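# Place the part on the cabinet rack

## Task

Set the part down on the rack inside the cabinet, then open the gripper so it is no longer held and move the gripper away from it.

## Robot and tools

ROBOT. Two arms, left_arm and right_arm, each a six-joint arm ending in a parallel two-finger gripper. Base positions in the scene frame: left_arm at (-0.046, +0.357, 0) m, right_arm at (-0.021, -0.234, 0) m, both turned only slightly about z. Joint ranges (rad), base to hand: waist -2.618 to 3.054, shoulder 0.000 to 3.142, elbow 0.000 to 3.142, wrist pitch -1.571 to 1.571, wrist yaw -1.571 to 1.571, wrist roll -2.094 to 2.094. The elbow cannot fully straighten. Each hand carries a wrist camera mount that takes up some room around the gripper.

FRAME. All poses use one scene frame: origin on the table surface midway between the arms, +z up, +x reaching out over the table, +y toward left_arm. The arm names do not mean left or right in a picture. Gripper axes: fingers extend along its +z, and they close and open along its y. end_effector_position is the point between the finger pads, roughly 1 cm short of the tips. Reported hand positions can be somewhat wrong, more so far from the base, and motions tend to stop a centimetre or more short, usually low.

ROW FORMAT. Every command row has 16 plain numbers, both arms always included: x, y, z, qw, qx, qy, qz, opening for left_arm, then the same eight for right_arm. x, y, z is an absolute target position for that gripper in metres in the scene frame; qw..qz is an absolute target orientation (w first) in the same frame. Opening runs -1 (closed) to +1 (fully open, 0.094 m). To hold an arm still, resend exactly the pose from the last result before it stopped, with its intended opening. To keep an orientation, repeat the same quaternion you sent before rather than copying the drifting reported one.

LIMITS ON TARGETS. A call is refused outright (nothing sent) if a target lies more than 0.6 m from that arm's last reported position along any of its gripper's axes. Each control step the command is clipped to within 70 mm and 16 degrees of the measured pose; if position and orientation conflict, position wins.

TOOLS.
execute_actions(actions, pictures): actions is a list with zero or one item. Empty list: just returns the state. {"rows": [...], "steps": n}: 1 to 15 rows of 16 numbers, n up to 15 control steps of 1/30 s (default 15); each row lasts one step and the final row repeats. {"steps": n} with no rows: a wait of up to 300 steps counted from the previous result, so your thinking time is part of it. pictures (true/false) chooses whether camera images come back. After the action ends, each arm only continues to its last clipped pose (at most 70 mm further), so a distant target needs further calls.
move(target, speed): target is one 16-number row as above (absolute poses). Each gripper travels in a straight line toward it, both finishing together, over 0.5 to 10 s; anything longer is cut off at 10 s. speed is the path's top speed in m/s, 0.002 to 0.5 (default 0.25), with rotation capped at twice that in rad/s. The opening is applied at the start. The path ignores obstacles and the other arm, and the real hand can lag, wander or exceed the speed, especially near full reach. Faster contact and targets set deeper past a surface push harder.
wait(seconds): 0 to 10 s with nothing new sent.
zoom_image(camera, region): camera is cam_head_left, cam_head_right (504x504), cam_left_wrist or cam_right_wrist (616x616); region is [x0, y0, x1, y1] in pixels from the top-left, at most 504 by 504.
read_manual(section): returns only licence texts; not useful for control.
finished_scene(scene): ends and grades the current scene, given by its number; irreversible. Call it only once the part rests on the rack, released, with the gripper clear.

RESULTS. The state line `left_arm: …` | `right_arm: …` lists each gripper's position and quat_wxyz. grip_measured is the finger opening on the command scale; Joint positions ends with the opening in metres. Readings may be off by about 1 mm. To hold something, command about 0.03 below grip_measured; a smaller gap grips more lightly. Finger force tops out around 50 to 62 N per pad. "Hand target" shows where the controller is currently driving each gripper. "pose unreachable" means the clearance check altered or blocked that arm's command; HELD marks steps where it did. A move adds a "move:" line with its ending (done, off_target, moving, held, fault), any limits (limits=paced: target was clipped; limits=held: some steps were blocked, after which the arm may speed up sharply) and each gripper's remaining distance. If only one arm is named, the other finished normally. Joint torques are noisy and offset. MOTOR HOT warns from 75 °C; at 90 °C that arm halts for 10 s, and at 100 °C it goes limp and falls (OVER-TEMPERATURE FAULT). Avoid holding loads longer than needed.

CAUTIONS. The part may be tugged briefly while held, and loose objects may get nudged. Never drop or knock anything off the table, do not let the arms collide or press on each other, and avoid slams, hard pushes and slips. Approach slowly near contact, confirm with cameras before releasing, then open and withdraw.

Each tool is called after ">>>" as name(argument=value, ...) on one line, values as JSON.

## Session

>>> execute_actions(actions=[])

Scene clock: 0.00 s of 4480.00 s.
left_arm: end_effector_position=(+0.3390, +0.3049, +0.3993) grip_measured=+1.000 end_effector_quat_wxyz=(+0.684, -0.016, +0.678, +0.269) | right_arm: end_effector_position=(+0.1664, -0.3113, +0.2542) grip_measured=+1.000 end_effector_quat_wxyz=(+0.401, -0.177, +0.892, -0.108)
Joint positions: left_arm=[-0.582  1.224  1.021  0.331 -0.899  0.451  0.094] | right_arm=[-1.021  0.75   1.044 -1.214 -0.602 -1.1    0.094]
Joint velocities: left_arm=[-0.007 -0.002  0.007 -0.037 -0.022 -0.022  0.   ] | right_arm=[ 0.012 -0.002 -0.007 -0.022  0.081  0.007  0.   ]
Joint torques (N m, as the arm reports them, + toward a larger angle): no reading
Motor temperatures (°C, as the motors report them): left_arm=[29 31 31 33 30 28] | right_arm=[31 31 33 32 31 32]
Hand target (left_arm): +0.335, +0.307, +0.412; +0.695, -0.027, +0.669, +0.261
Hand target (right_arm): +0.166, -0.308, +0.257; +0.406, -0.178, +0.890, -0.105

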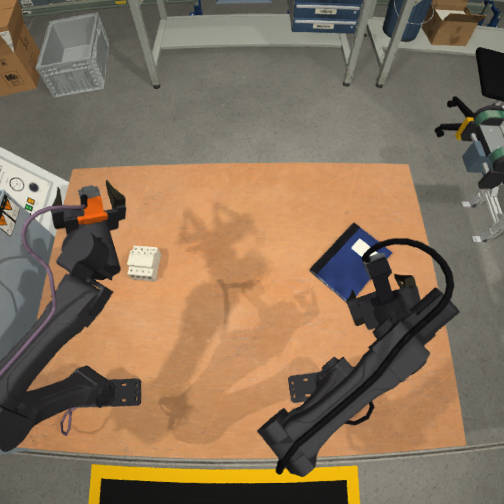

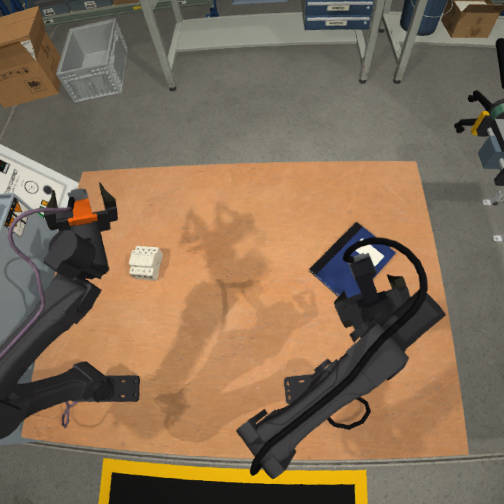

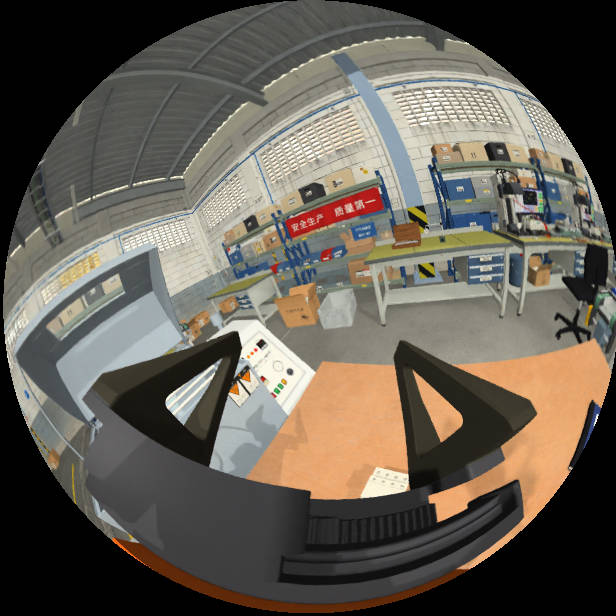

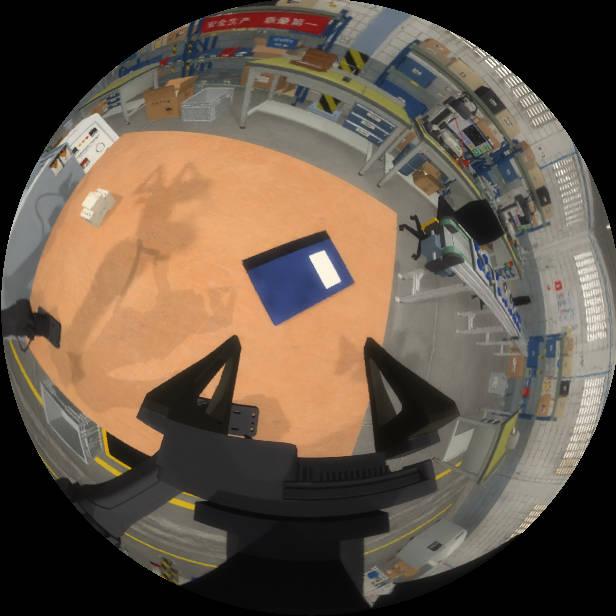

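>>> zoom_image(camera="cam_head_left", region=[0, 130, 200, 330])

>>> zoom_image(camera="cam_left_wrist", region=[0, 200, 320, 520])

Region (0, 130, 200, 330) of cam_head_left's 504x504 image, scaled by 2.520, with more detail than that image has.

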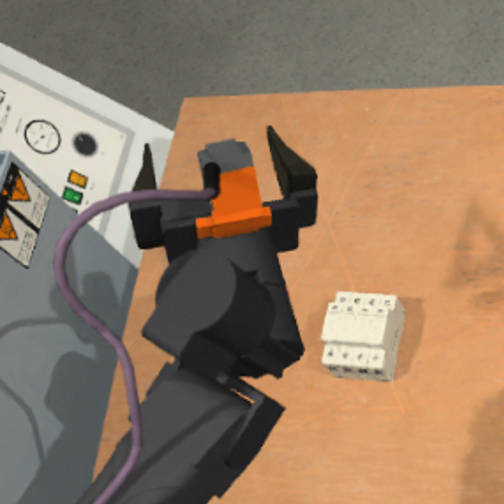

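Region (0, 200, 320, 520) of cam_left_wrist's 616x616 image, scaled by 1.575, with more detail than that image has.

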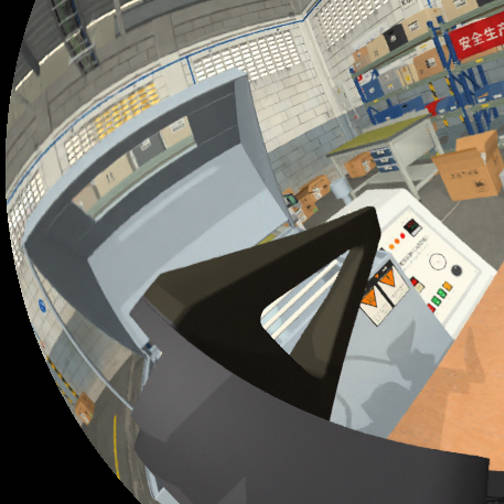

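>>> move(target=[0.2,0.42,0.4,0.271,-0.653,0.653,0.271,1,0.1664,-0.3113,0.2542,0.401,-0.177,0.892,-0.108,1], speed=0.4)

Scene clock: 7.77 s of 4480.00 s.
left_arm: end_effector_position=(+0.1981, +0.4165, +0.3935) grip_measured=+1.000 end_effector_quat_wxyz=(+0.467, -0.523, +0.709, +0.073) | right_arm: end_effector_position=(+0.1658, -0.3123, +0.2537) grip_measured=+1.000 end_effector_quat_wxyz=(+0.398, -0.176, +0.893, -0.111)
Joint positions: left_arm=[-0.404  1.241  1.809 -1.556 -0.847 -1.329  0.094] | right_arm=[-1.021  0.75   1.044 -1.214 -0.595 -1.1    0.094]
Joint velocities: left_arm=[ 0.027  0.012  0.002 -0.037  0.022 -0.037  0.   ] | right_arm=[-0.017  0.012 -0.007  0.022 -0.007  0.007  0.   ]
Joint torques (N m, as the arm reports them, + toward a larger angle): left_arm=[ 0.8  -0.43  6.44  0.79 -0.46 -0.05] | right_arm=[-0.1   0.79  6.95  1.18 -0.41 -0.01]
Motor temperatures (°C, as the motors report them): left_arm=[29 32 33 35 30 28] | right_arm=[31 31 33 33 31 32]
Hand target (left_arm): +0.199, +0.419, +0.397; +0.468, -0.529, +0.704, +0.076
Hand target (right_arm): +0.166, -0.311, +0.254; +0.401, -0.177, +0.892, -0.108
Off the commanded pose (left_arm): 0.008 m, 36 deg; orientation clipped at the last step of the last action.
Off the commanded pose (right_arm): 0.001 m, 0 deg.
joint sent to its limit (left arm) — the command would take joint 4 (wrist pitch) past its lower limit, so that joint was sent only as far as its limit.
After step 90, 0.83 s passed at rest.
move: off_target (left_arm); limits=paced

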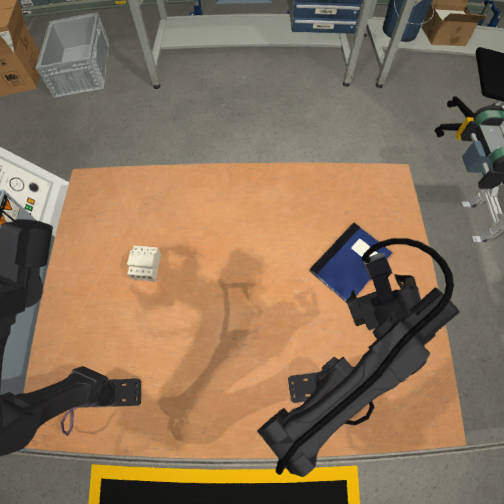

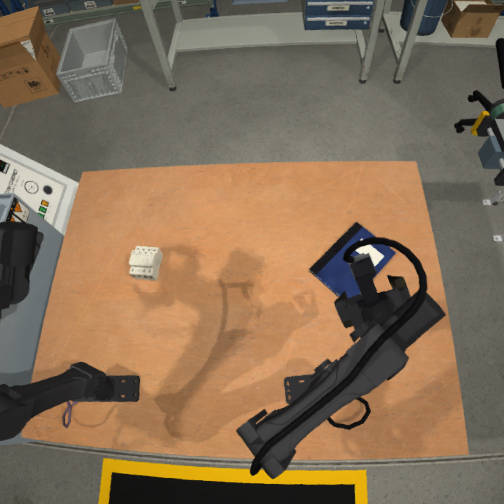

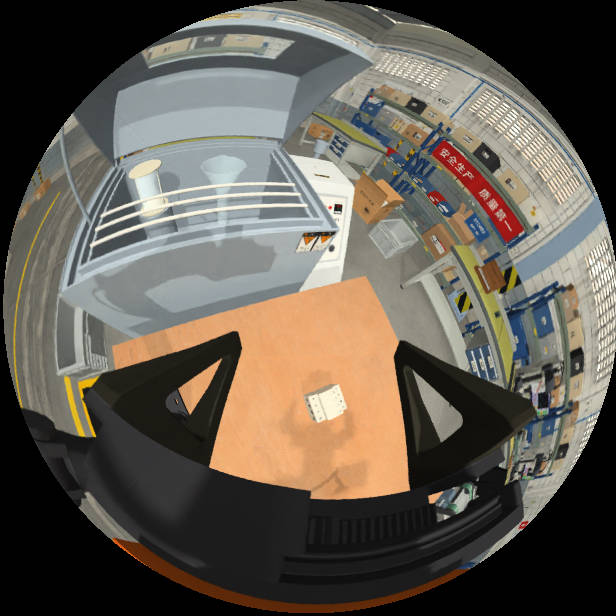

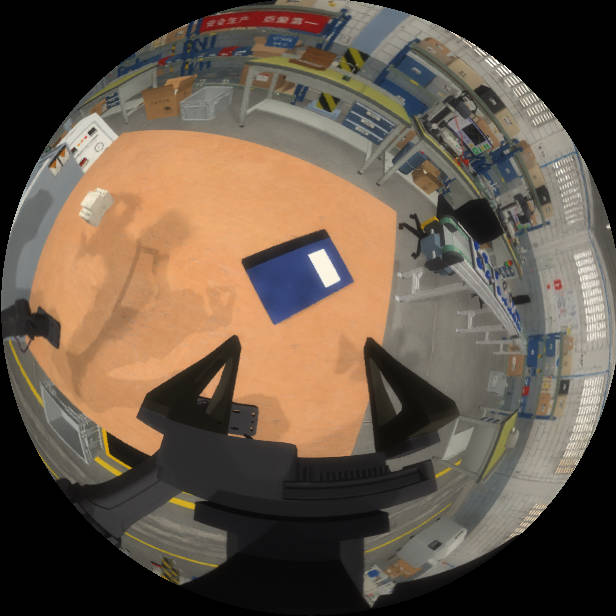

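>>> move(target=[0.26,0.24,0.2,0,0,1,0,1,0.1664,-0.3113,0.2542,0.401,-0.177,0.892,-0.108,1], speed=0.4)

Scene clock: 12.80 s of 4480.00 s.
left_arm: end_effector_position=(+0.2615, +0.2449, +0.1867) grip_measured=+1.000 end_effector_quat_wxyz=(+0.006, -0.012, +1.000, -0.000) | right_arm: end_effector_position=(+0.1653, -0.3131, +0.2532) grip_measured=+1.000 end_effector_quat_wxyz=(+0.396, -0.175, +0.894, -0.112)
Joint positions: left_arm=[-0.432  1.799  1.796 -1.557 -0.004 -0.379  0.094] | right_arm=[-1.021  0.75   1.044 -1.214 -0.589 -1.1    0.094]
Joint velocities: left_arm=[-0.017  0.012  0.012  0.022 -0.051  0.081  0.   ] | right_arm=[ 0.017 -0.022 -0.007 -0.11  -0.007 -0.007  0.   ]
Joint torques (N m, as the arm reports them, + toward a larger angle): left_arm=[-0.64 -7.47  7.59  0.05  0.03  0.08] | right_arm=[-0.04  0.8   6.94  1.17 -0.47  0.01]
Motor temperatures (°C, as the motors report them): left_arm=[29 32 33 35 30 28] | right_arm=[31 31 34 33 31 32]
Hand target (left_arm): +0.262, +0.240, +0.198; +0.020, -0.001, +1.000, -0.009
Hand target (right_arm): +0.166, -0.311, +0.254; +0.401, -0.177, +0.892, -0.108
Off the commanded pose (left_arm): 0.014 m, 1 deg.
Off the commanded pose (right_arm): 0.002 m, 1 deg.
joint sent to its limit (left arm) — the command would take joint 4 (wrist pitch) past its lower limit, so that joint was sent only as far as its limit.
move: off_target (left_arm)

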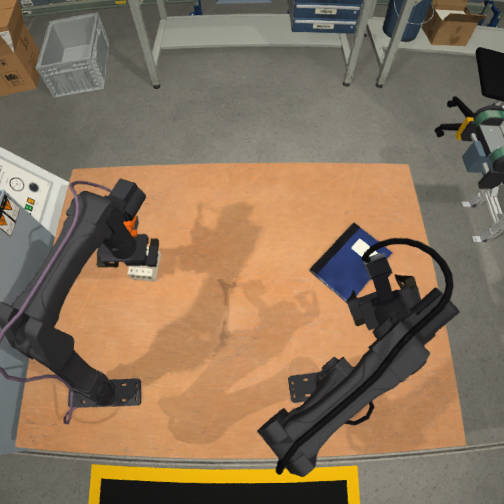

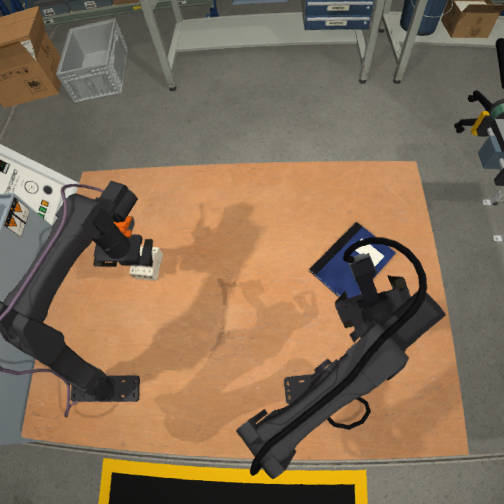

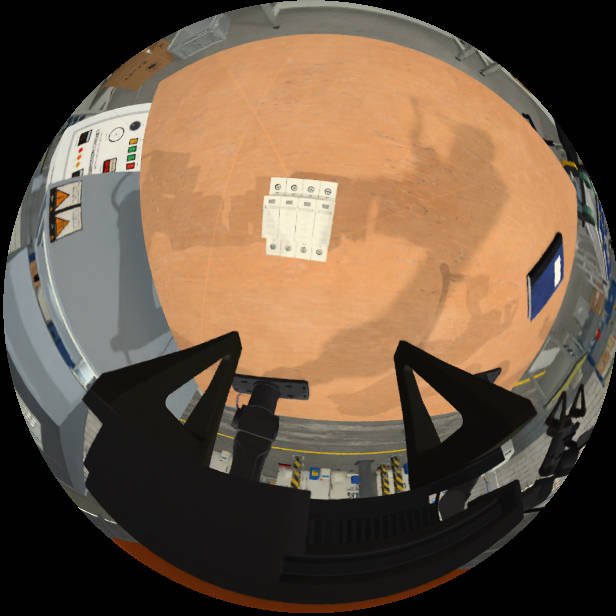

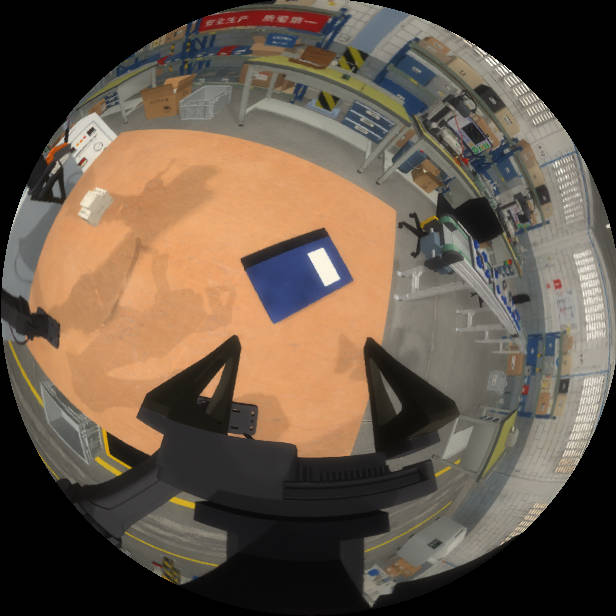

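>>> move(target=[0.28,0.235,0.12,0,0,1,0,1,0.1664,-0.3113,0.2542,0.401,-0.177,0.892,-0.108,1])

Scene clock: 15.07 s of 4480.00 s.
left_arm: end_effector_position=(+0.2765, +0.2391, +0.1149) grip_measured=+1.000 end_effector_quat_wxyz=(-0.016, -0.008, +1.000, +0.007) | right_arm: end_effector_position=(+0.1651, -0.3136, +0.2529) grip_measured=+1.000 end_effector_quat_wxyz=(+0.395, -0.175, +0.895, -0.113)
Joint positions: left_arm=[-0.432  1.879  1.612 -1.338 -0.003 -0.371  0.094] | right_arm=[-1.021  0.75   1.044 -1.214 -0.586 -1.1    0.094]
Joint velocities: left_arm=[-0.012 -0.002  0.002  0.007  0.022  0.095  0.   ] | right_arm=[ 0.002 -0.007 -0.007  0.007 -0.007  0.037  0.   ]
Joint torques (N m, as the arm reports them, + toward a larger angle): left_arm=[-0.39 -8.65  5.46  0.24 -0.01  0.1 ] | right_arm=[-0.03  0.74  6.91  1.2  -0.52  0.  ]
Motor temperatures (°C, as the motors report them): left_arm=[29 32 33 34 30 28] | right_arm=[31 31 34 34 31 32]
Hand target (left_arm): +0.280, +0.235, +0.120; -0.000, -0.000, +1.000, +0.000
Hand target (right_arm): +0.166, -0.311, +0.254; +0.401, -0.177, +0.892, -0.108
Off the commanded pose (left_arm): 0.007 m, 2 deg.
Off the commanded pose (right_arm): 0.003 m, 1 deg.
move: done

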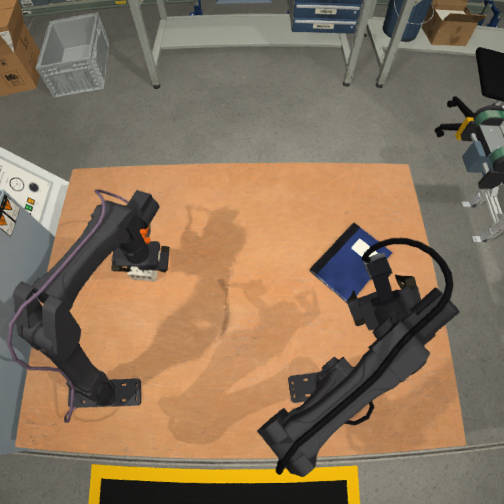

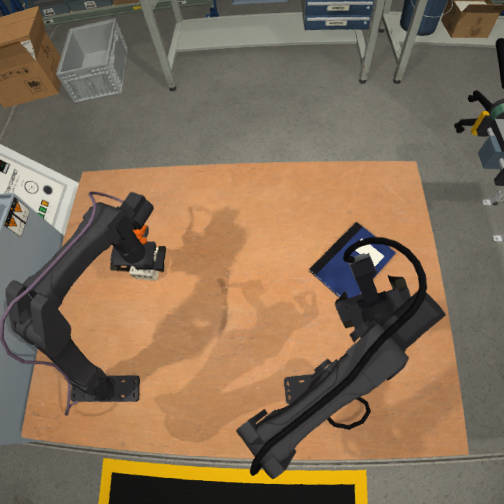

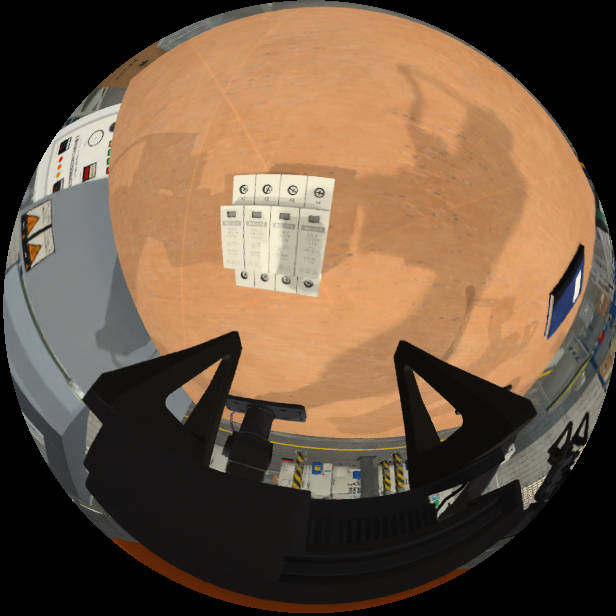

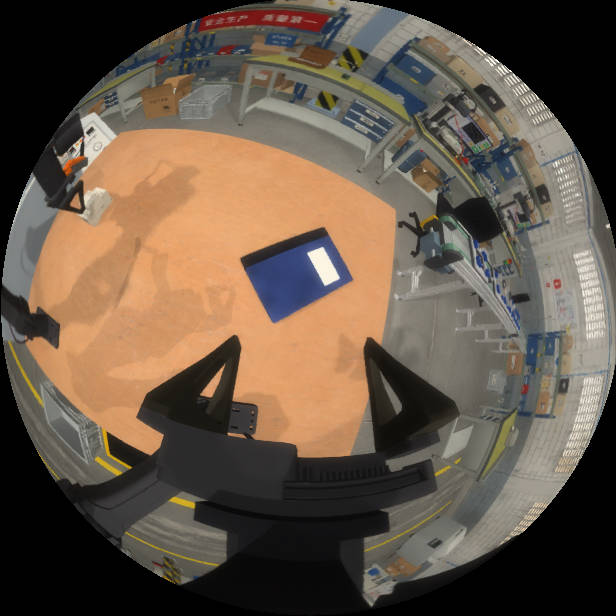

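>>> move(target=[0.295,0.255,0.105,0,0.06,0.998,0,1,0.1664,-0.3113,0.2542,0.401,-0.177,0.892,-0.108,1], speed=0.1)

Scene clock: 20.30 s of 4480.00 s.
left_arm: end_effector_position=(+0.2910, +0.2539, +0.1055) grip_measured=+1.000 end_effector_quat_wxyz=(-0.007, +0.058, +0.998, +0.003) | right_arm: end_effector_position=(+0.1649, -0.3138, +0.2528) grip_measured=+1.000 end_effector_quat_wxyz=(+0.394, -0.175, +0.895, -0.114)
Joint positions: left_arm=[-0.378  1.898  1.599 -1.288 -0.003 -0.185  0.094] | right_arm=[-1.021  0.75   1.044 -1.214 -0.584 -1.1    0.094]
Joint velocities: left_arm=[-0.022 -0.012 -0.017  0.007  0.007  0.051  0.   ] | right_arm=[-0.002 -0.007 -0.012 -0.139 -0.007  0.007  0.   ]
Joint torques (N m, as the arm reports them, + toward a larger angle): left_arm=[ 0.67 -7.96  5.09  0.29 -0.01  0.12] | right_arm=[-0.03  0.8   6.93  1.19 -0.53 -0.01]
Motor temperatures (°C, as the motors report them): left_arm=[29 34 33 34 30 28] | right_arm=[31 31 34 34 32 32]
Hand target (left_arm): +0.295, +0.256, +0.105; +0.000, +0.060, +0.998, +0.000
Hand target (right_arm): +0.166, -0.311, +0.254; +0.401, -0.177, +0.892, -0.108
Off the commanded pose (left_arm): 0.004 m, 1 deg.
Off the commanded pose (right_arm): 0.003 m, 1 deg.
After step 90, 1.07 s passed at rest.
move: done

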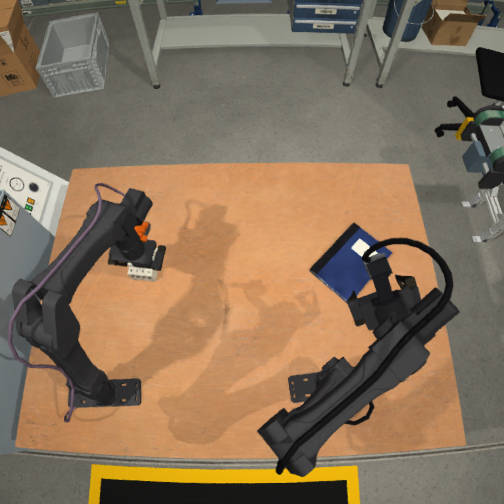

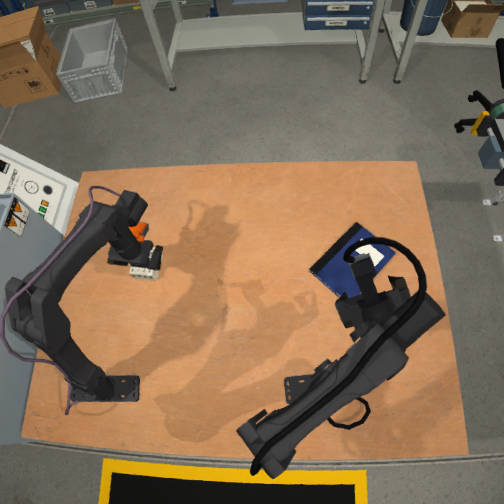

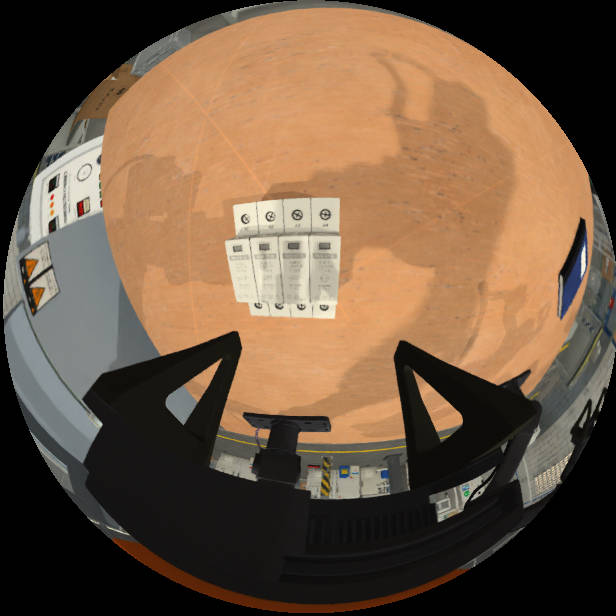

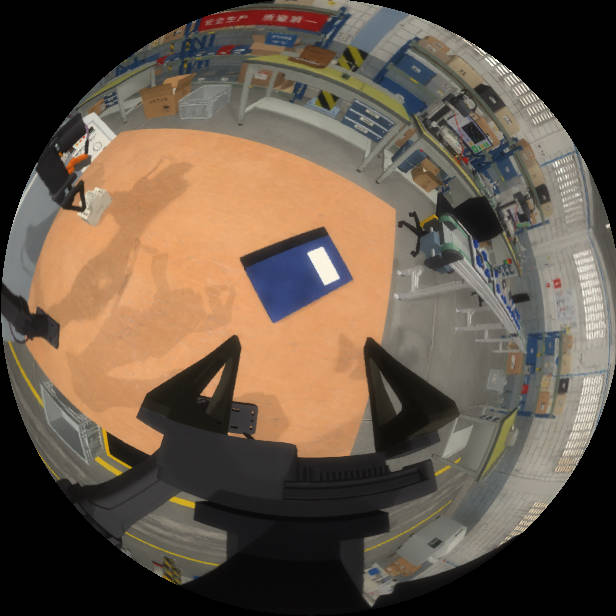

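>>> move(target=[0.337,0.273,0.105,0,0.06,0.998,0,1,0.1664,-0.3113,0.2542,0.401,-0.177,0.892,-0.108,1], speed=0.1)

Scene clock: 24.30 s of 4480.00 s.
left_arm: end_effector_position=(+0.3313, +0.2731, +0.0956) grip_measured=+1.000 end_effector_quat_wxyz=(-0.009, +0.057, +0.998, +0.003) | right_arm: end_effector_position=(+0.1649, -0.3138, +0.2528) grip_measured=+1.000 end_effector_quat_wxyz=(+0.394, -0.175, +0.895, -0.114)
Joint positions: left_arm=[-0.3    2.041  1.762 -1.311 -0.003 -0.108  0.094] | right_arm=[-1.021  0.75   1.044 -1.214 -0.584 -1.1    0.094]
Joint velocities: left_arm=[ 0.002 -0.012 -0.002  0.022 -0.022 -0.037  0.   ] | right_arm=[ 0.017  0.007  0.002 -0.037 -0.007 -0.066  0.   ]
Joint torques (N m, as the arm reports them, + toward a larger angle): left_arm=[ 0.41 -9.05  7.55 -0.02 -0.02  0.09] | right_arm=[-0.03  0.81  6.91  1.18 -0.53  0.  ]
Motor temperatures (°C, as the motors report them): left_arm=[29 35 33 34 30 28] | right_arm=[31 31 34 34 32 32]
Hand target (left_arm): +0.337, +0.274, +0.105; +0.001, +0.060, +0.998, +0.000
Hand target (right_arm): +0.166, -0.311, +0.254; +0.401, -0.177, +0.892, -0.108
Off the commanded pose (left_arm): 0.011 m, 1 deg.
Off the commanded pose (right_arm): 0.003 m, 1 deg.
move: off_target (left_arm)

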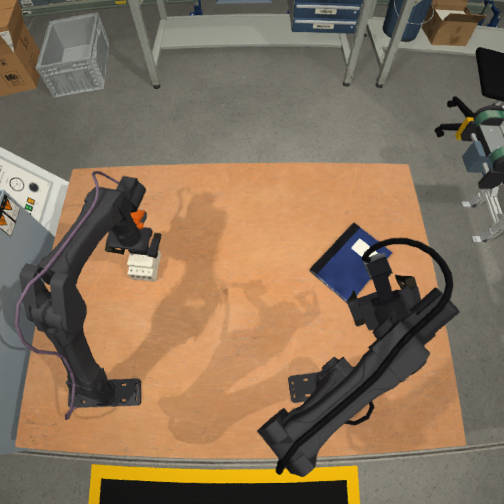

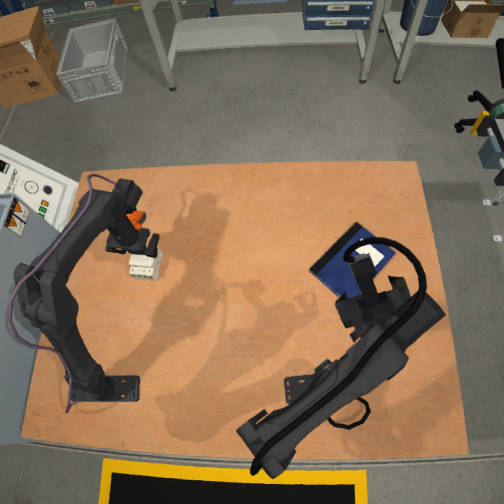

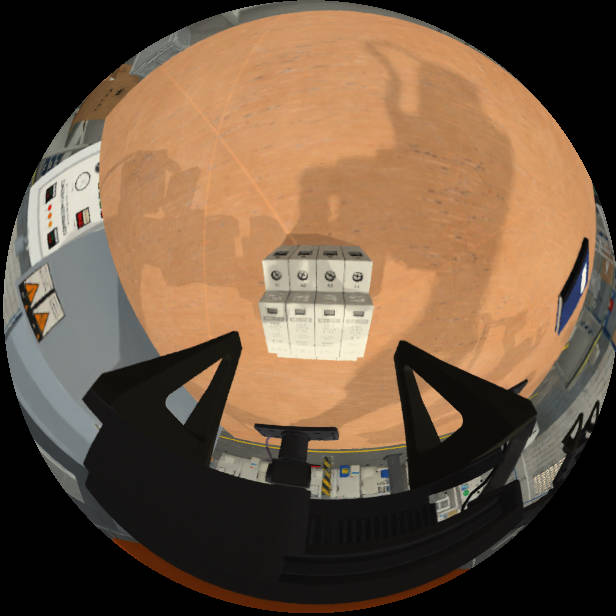

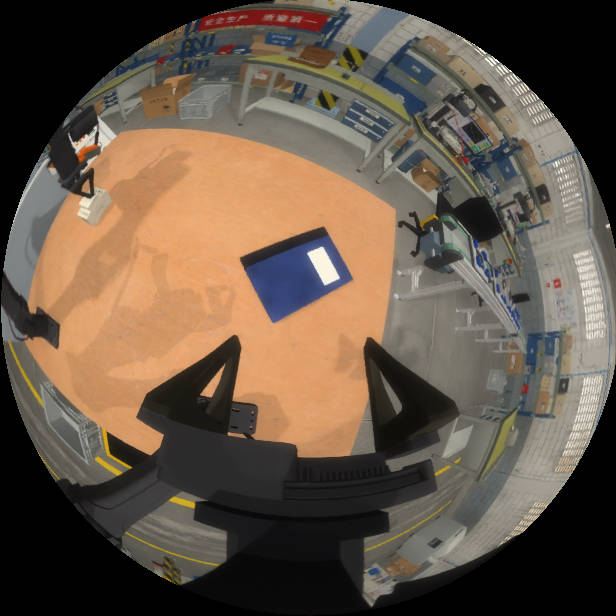

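>>> move(target=[0.337,0.273,0.08,0,0.06,0.998,0,1,0.1664,-0.3113,0.2542,0.401,-0.177,0.892,-0.108,1], speed=0.05)

>>> zoom_image(camera="cam_right_wrist", region=[30, 120, 170, 260])

>>> zoom_image(camera="cam_head_right", region=[70, 190, 210, 330])

Scene clock: 28.37 s of 4480.00 s.
left_arm: end_effector_position=(+0.3329, +0.2728, +0.0793) grip_measured=+1.000 end_effector_quat_wxyz=(-0.010, +0.058, +0.998, +0.003) | right_arm: end_effector_position=(+0.1649, -0.3139, +0.2528) grip_measured=+1.000 end_effector_quat_wxyz=(+0.394, -0.175, +0.895, -0.114)
Joint positions: left_arm=[-0.3    2.053  1.715 -1.253 -0.003 -0.107  0.094] | right_arm=[-1.021  0.75   1.044 -1.214 -0.584 -1.1    0.094]
Joint velocities: left_arm=[-0.002 -0.002  0.002 -0.051 -0.037 -0.081  0.   ] | right_arm=[ 0.002  0.002 -0.007 -0.007 -0.022 -0.066  0.   ]
Joint torques (N m, as the arm reports them, + toward a larger angle): left_arm=[ 0.31 -9.28  5.11  0.26 -0.02  0.08] | right_arm=[-0.05  0.77  6.92  1.18 -0.54  0.  ]
Motor temperatures (°C, as the motors report them): left_arm=[29 35 33 34 30 28] | right_arm=[31 31 34 34 32 32]
Hand target (left_arm): +0.337, +0.273, +0.080; -0.000, +0.060, +0.998, +0.000
Hand target (right_arm): +0.166, -0.311, +0.254; +0.401, -0.177, +0.892, -0.108
Off the commanded pose (left_arm): 0.004 m, 1 deg.
Off the commanded pose (right_arm): 0.003 m, 1 deg.
After step 90, 0.20 s passed at rest.
move: done

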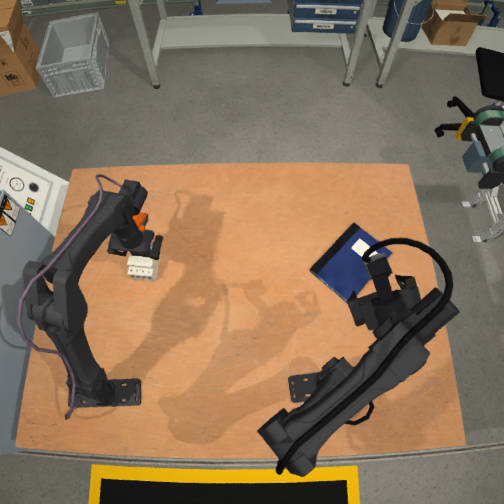

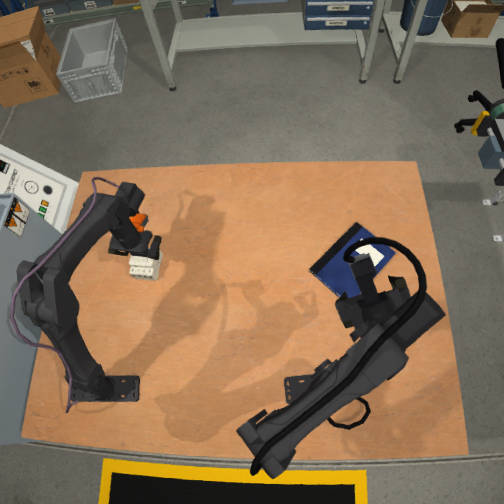

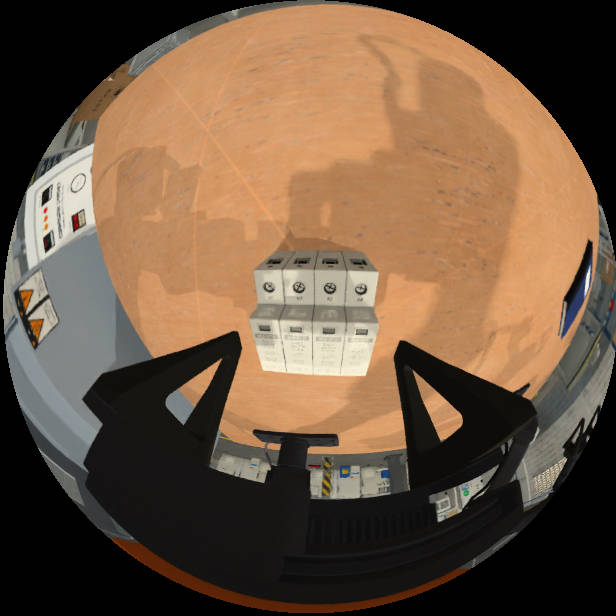

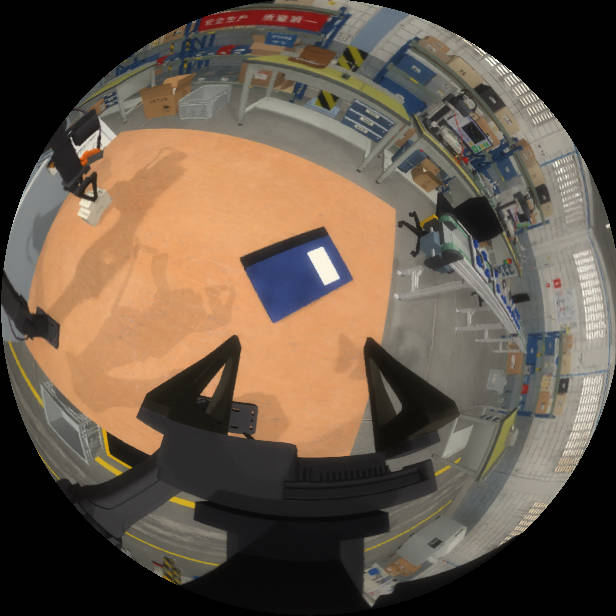

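Region (30, 120, 170, 260) of cam_right_wrist's 616x616 image, scaled by 3.600, with more detail than that image has.

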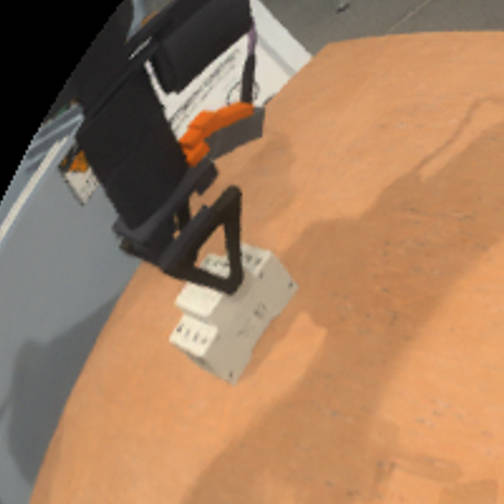

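Region (70, 190, 210, 330) of cam_head_right's 504x504 image, scaled by 3.600, with more detail than that image has.

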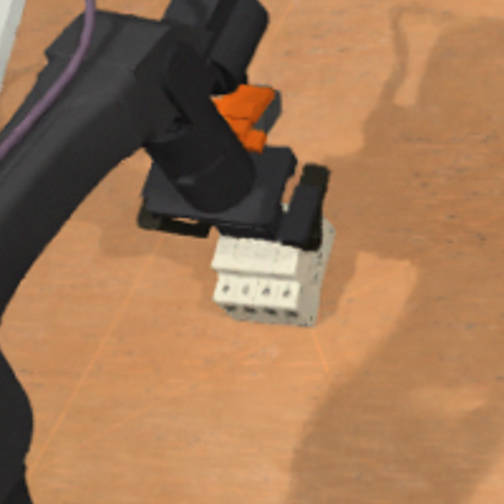

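>>> move(target=[0.328,0.273,0.045,0,0.06,0.998,0,1,0.1664,-0.3113,0.2542,0.401,-0.177,0.892,-0.108,1], speed=0.04)

>>> zoom_image(camera="cam_right_wrist", region=[30, 120, 170, 260])

Scene clock: 35.17 s of 4480.00 s.
left_arm: end_effector_position=(+0.3241, +0.2748, +0.0410) grip_measured=+1.000 end_effector_quat_wxyz=(-0.014, +0.058, +0.998, +0.004) | right_arm: end_effector_position=(+0.1649, -0.3138, +0.2528) grip_measured=+1.000 end_effector_quat_wxyz=(+0.394, -0.175, +0.895, -0.114)
Joint positions: left_arm=[-0.3    2.053  1.56  -1.107 -0.003 -0.107  0.094] | right_arm=[-1.021  0.75   1.044 -1.214 -0.584 -1.1    0.094]
Joint velocities: left_arm=[ 0.002 -0.002  0.007 -0.051  0.022 -0.051  0.   ] | right_arm=[ 0.002 -0.002 -0.012 -0.022 -0.037 -0.037  0.   ]
Joint torques (N m, as the arm reports them, + toward a larger angle): left_arm=[-0.06 -9.81  4.91  0.25 -0.01  0.04] | right_arm=[-0.04  0.78  6.92  1.17 -0.52 -0.01]
Motor temperatures (°C, as the motors report them): left_arm=[29 37 33 34 30 28] | right_arm=[31 31 34 35 32 32]
Hand target (left_arm): +0.328, +0.273, +0.045; -0.000, +0.060, +0.998, +0.000
Hand target (right_arm): +0.166, -0.311, +0.254; +0.401, -0.177, +0.892, -0.108
Off the commanded pose (left_arm): 0.006 m, 2 deg.
Off the commanded pose (right_arm): 0.003 m, 1 deg.
After step 90, 2.47 s passed at rest.
move: done

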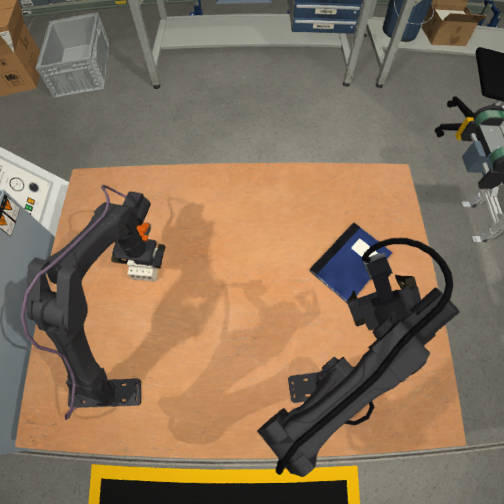

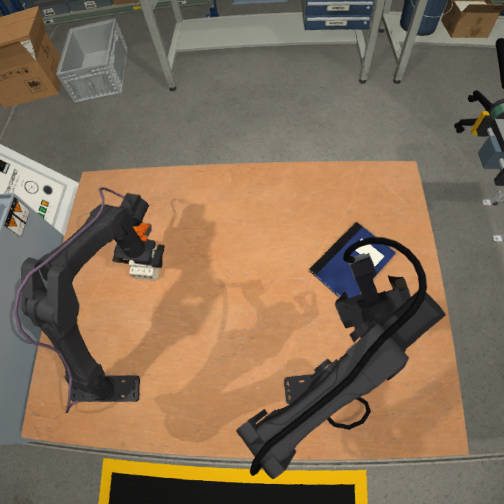

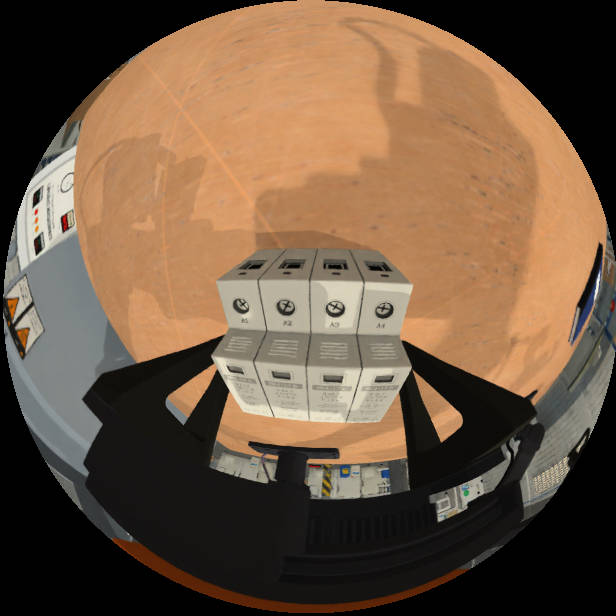

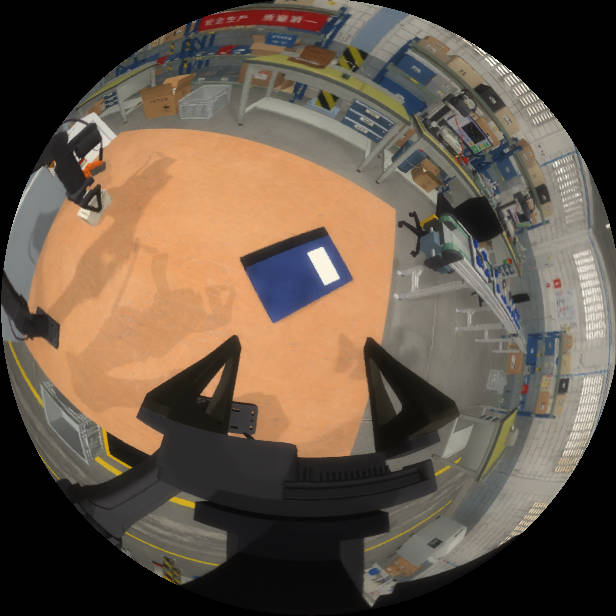

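Region (30, 120, 170, 260) of cam_right_wrist's 616x616 image, scaled by 3.600, with more detail than that image has.

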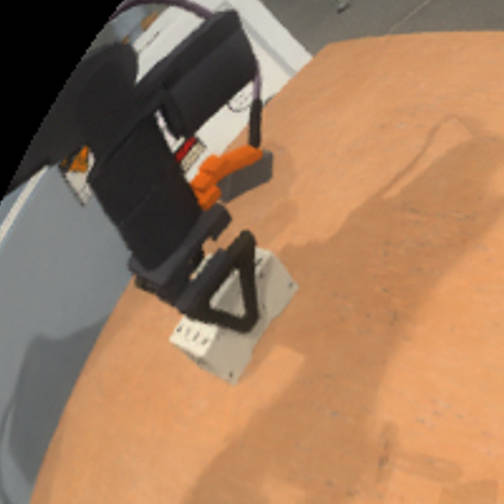

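>>> move(target=[0.318,0.272,0.042,0,0.06,0.998,0,1,0.1664,-0.3113,0.2542,0.401,-0.177,0.892,-0.108,1], speed=0.04)

>>> move(target=[0.318,0.272,0.042,0,0.06,0.998,0,0.46,0.1664,-0.3113,0.2542,0.401,-0.177,0.892,-0.108,1])

Scene clock: 37.63 s of 4480.00 s.
left_arm: end_effector_position=(+0.3133, +0.2772, +0.0322) grip_measured=+1.000 end_effector_quat_wxyz=(-0.023, +0.058, +0.998, +0.005) | right_arm: end_effector_position=(+0.1649, -0.3138, +0.2528) grip_measured=+1.000 end_effector_quat_wxyz=(+0.394, -0.175, +0.895, -0.114)
Joint positions: left_arm=[-0.3    2.037  1.499 -1.079 -0.003 -0.107  0.094] | right_arm=[-1.021  0.75   1.044 -1.214 -0.584 -1.1    0.094]
Joint velocities: left_arm=[-0.017  0.017  0.002 -0.007  0.007 -0.022  0.   ] | right_arm=[-0.007  0.007 -0.007 -0.037 -0.022 -0.051  0.   ]
Joint torques (N m, as the arm reports them, + toward a larger angle): left_arm=[ -0.71 -10.85   4.9    0.23  -0.01  -0.02] | right_arm=[-0.08  0.81  6.95  1.18 -0.52  0.  ]
Motor temperatures (°C, as the motors report them): left_arm=[29 37 33 34 30 28] | right_arm=[31 31 34 35 32 32]
Hand target (left_arm): +0.318, +0.272, +0.042; -0.000, +0.060, +0.998, -0.000
Hand target (right_arm): +0.166, -0.311, +0.254; +0.401, -0.177, +0.892, -0.108
Off the commanded pose (left_arm): 0.012 m, 3 deg.
Off the commanded pose (right_arm): 0.003 m, 1 deg.
move: off_target (left_arm)

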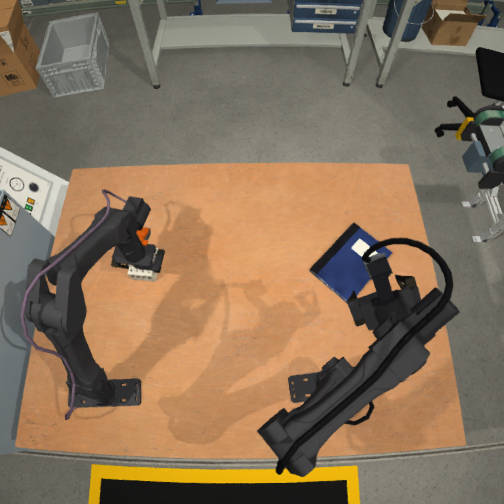

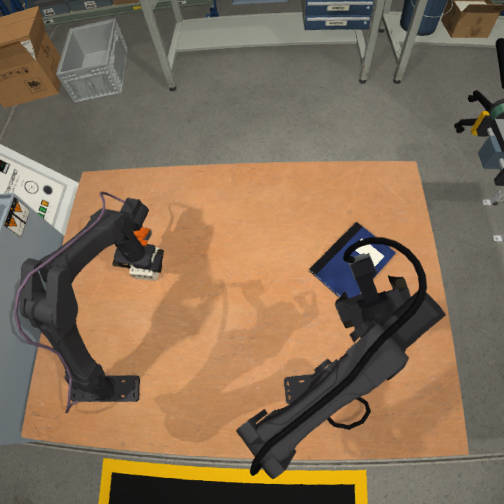

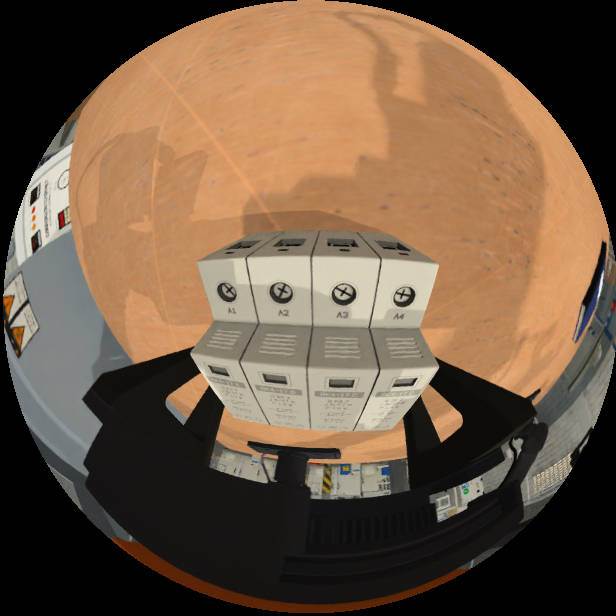

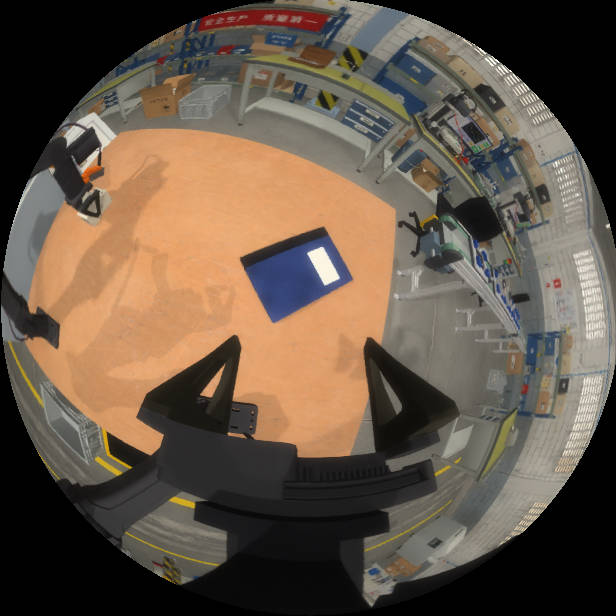

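Scene clock: 38.33 s of 4480.00 s.
left_arm: end_effector_position=(+0.3133, +0.2773, +0.0322) grip_measured=+0.538 end_effector_quat_wxyz=(-0.023, +0.058, +0.998, +0.005) | right_arm: end_effector_position=(+0.1649, -0.3139, +0.2528) grip_measured=+1.000 end_effector_quat_wxyz=(+0.394, -0.175, +0.895, -0.114)
Joint positions: left_arm=[-0.3    2.037  1.499 -1.079 -0.003 -0.107  0.072] | right_arm=[-1.021  0.75   1.044 -1.214 -0.584 -1.1    0.094]
Joint velocities: left_arm=[-0.002  0.002 -0.007  0.007 -0.051  0.007  0.   ] | right_arm=[ 0.017  0.012 -0.007 -0.051 -0.066 -0.022  0.   ]
Joint torques (N m, as the arm reports them, + toward a larger angle): left_arm=[ -0.68 -10.87   4.83   0.24   0.    -0.02] | right_arm=[-0.07  0.79  6.93  1.19 -0.52 -0.01]
Motor temperatures (°C, as the motors report them): left_arm=[29 38 33 34 30 28] | right_arm=[31 31 34 35 32 32]
Hand target (left_arm): +0.318, +0.272, +0.042; -0.000, +0.060, +0.998, +0.000
Hand target (right_arm): +0.166, -0.311, +0.254; +0.401, -0.177, +0.892, -0.108
Off the commanded pose (left_arm): 0.012 m, 3 deg.
Off the commanded pose (right_arm): 0.003 m, 1 deg.
move: off_target (left_arm)

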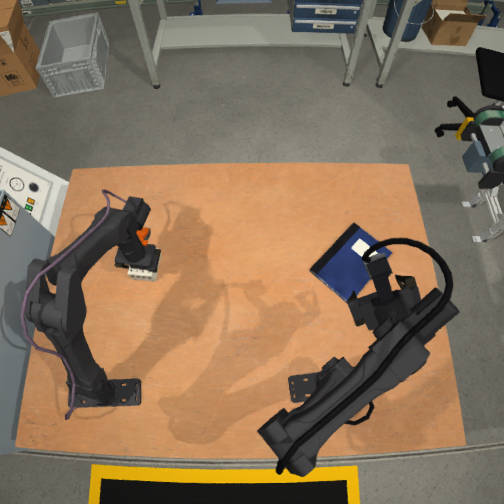

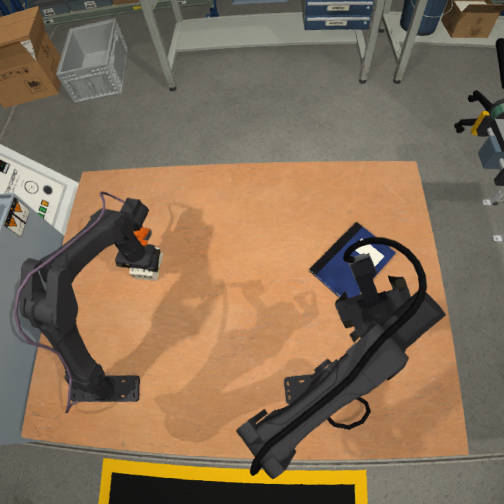

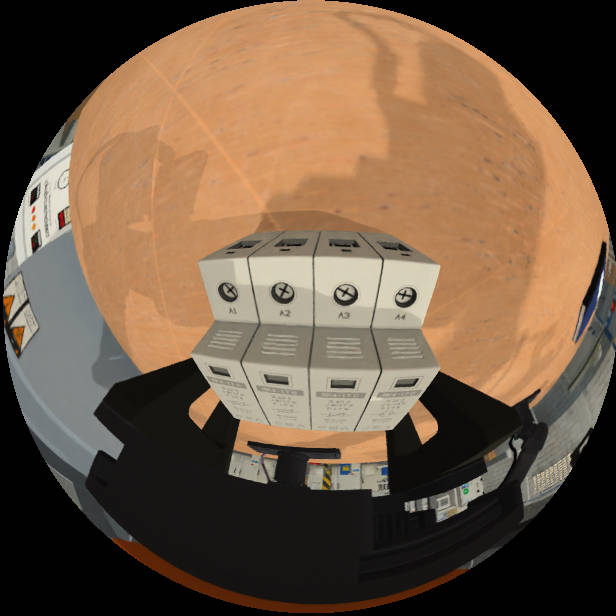

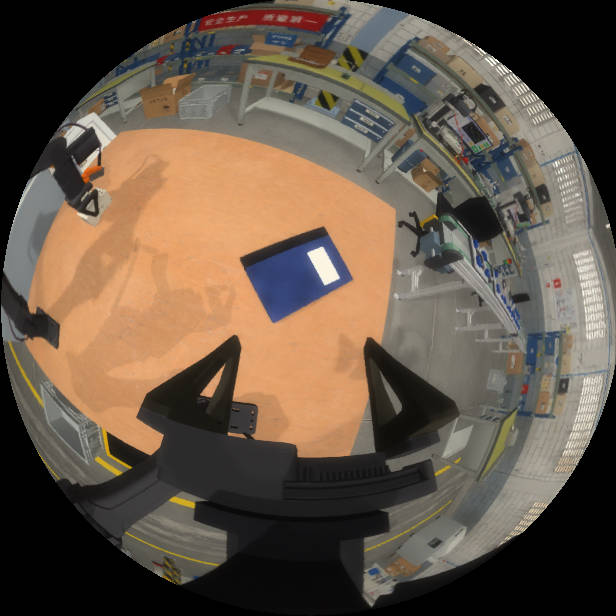

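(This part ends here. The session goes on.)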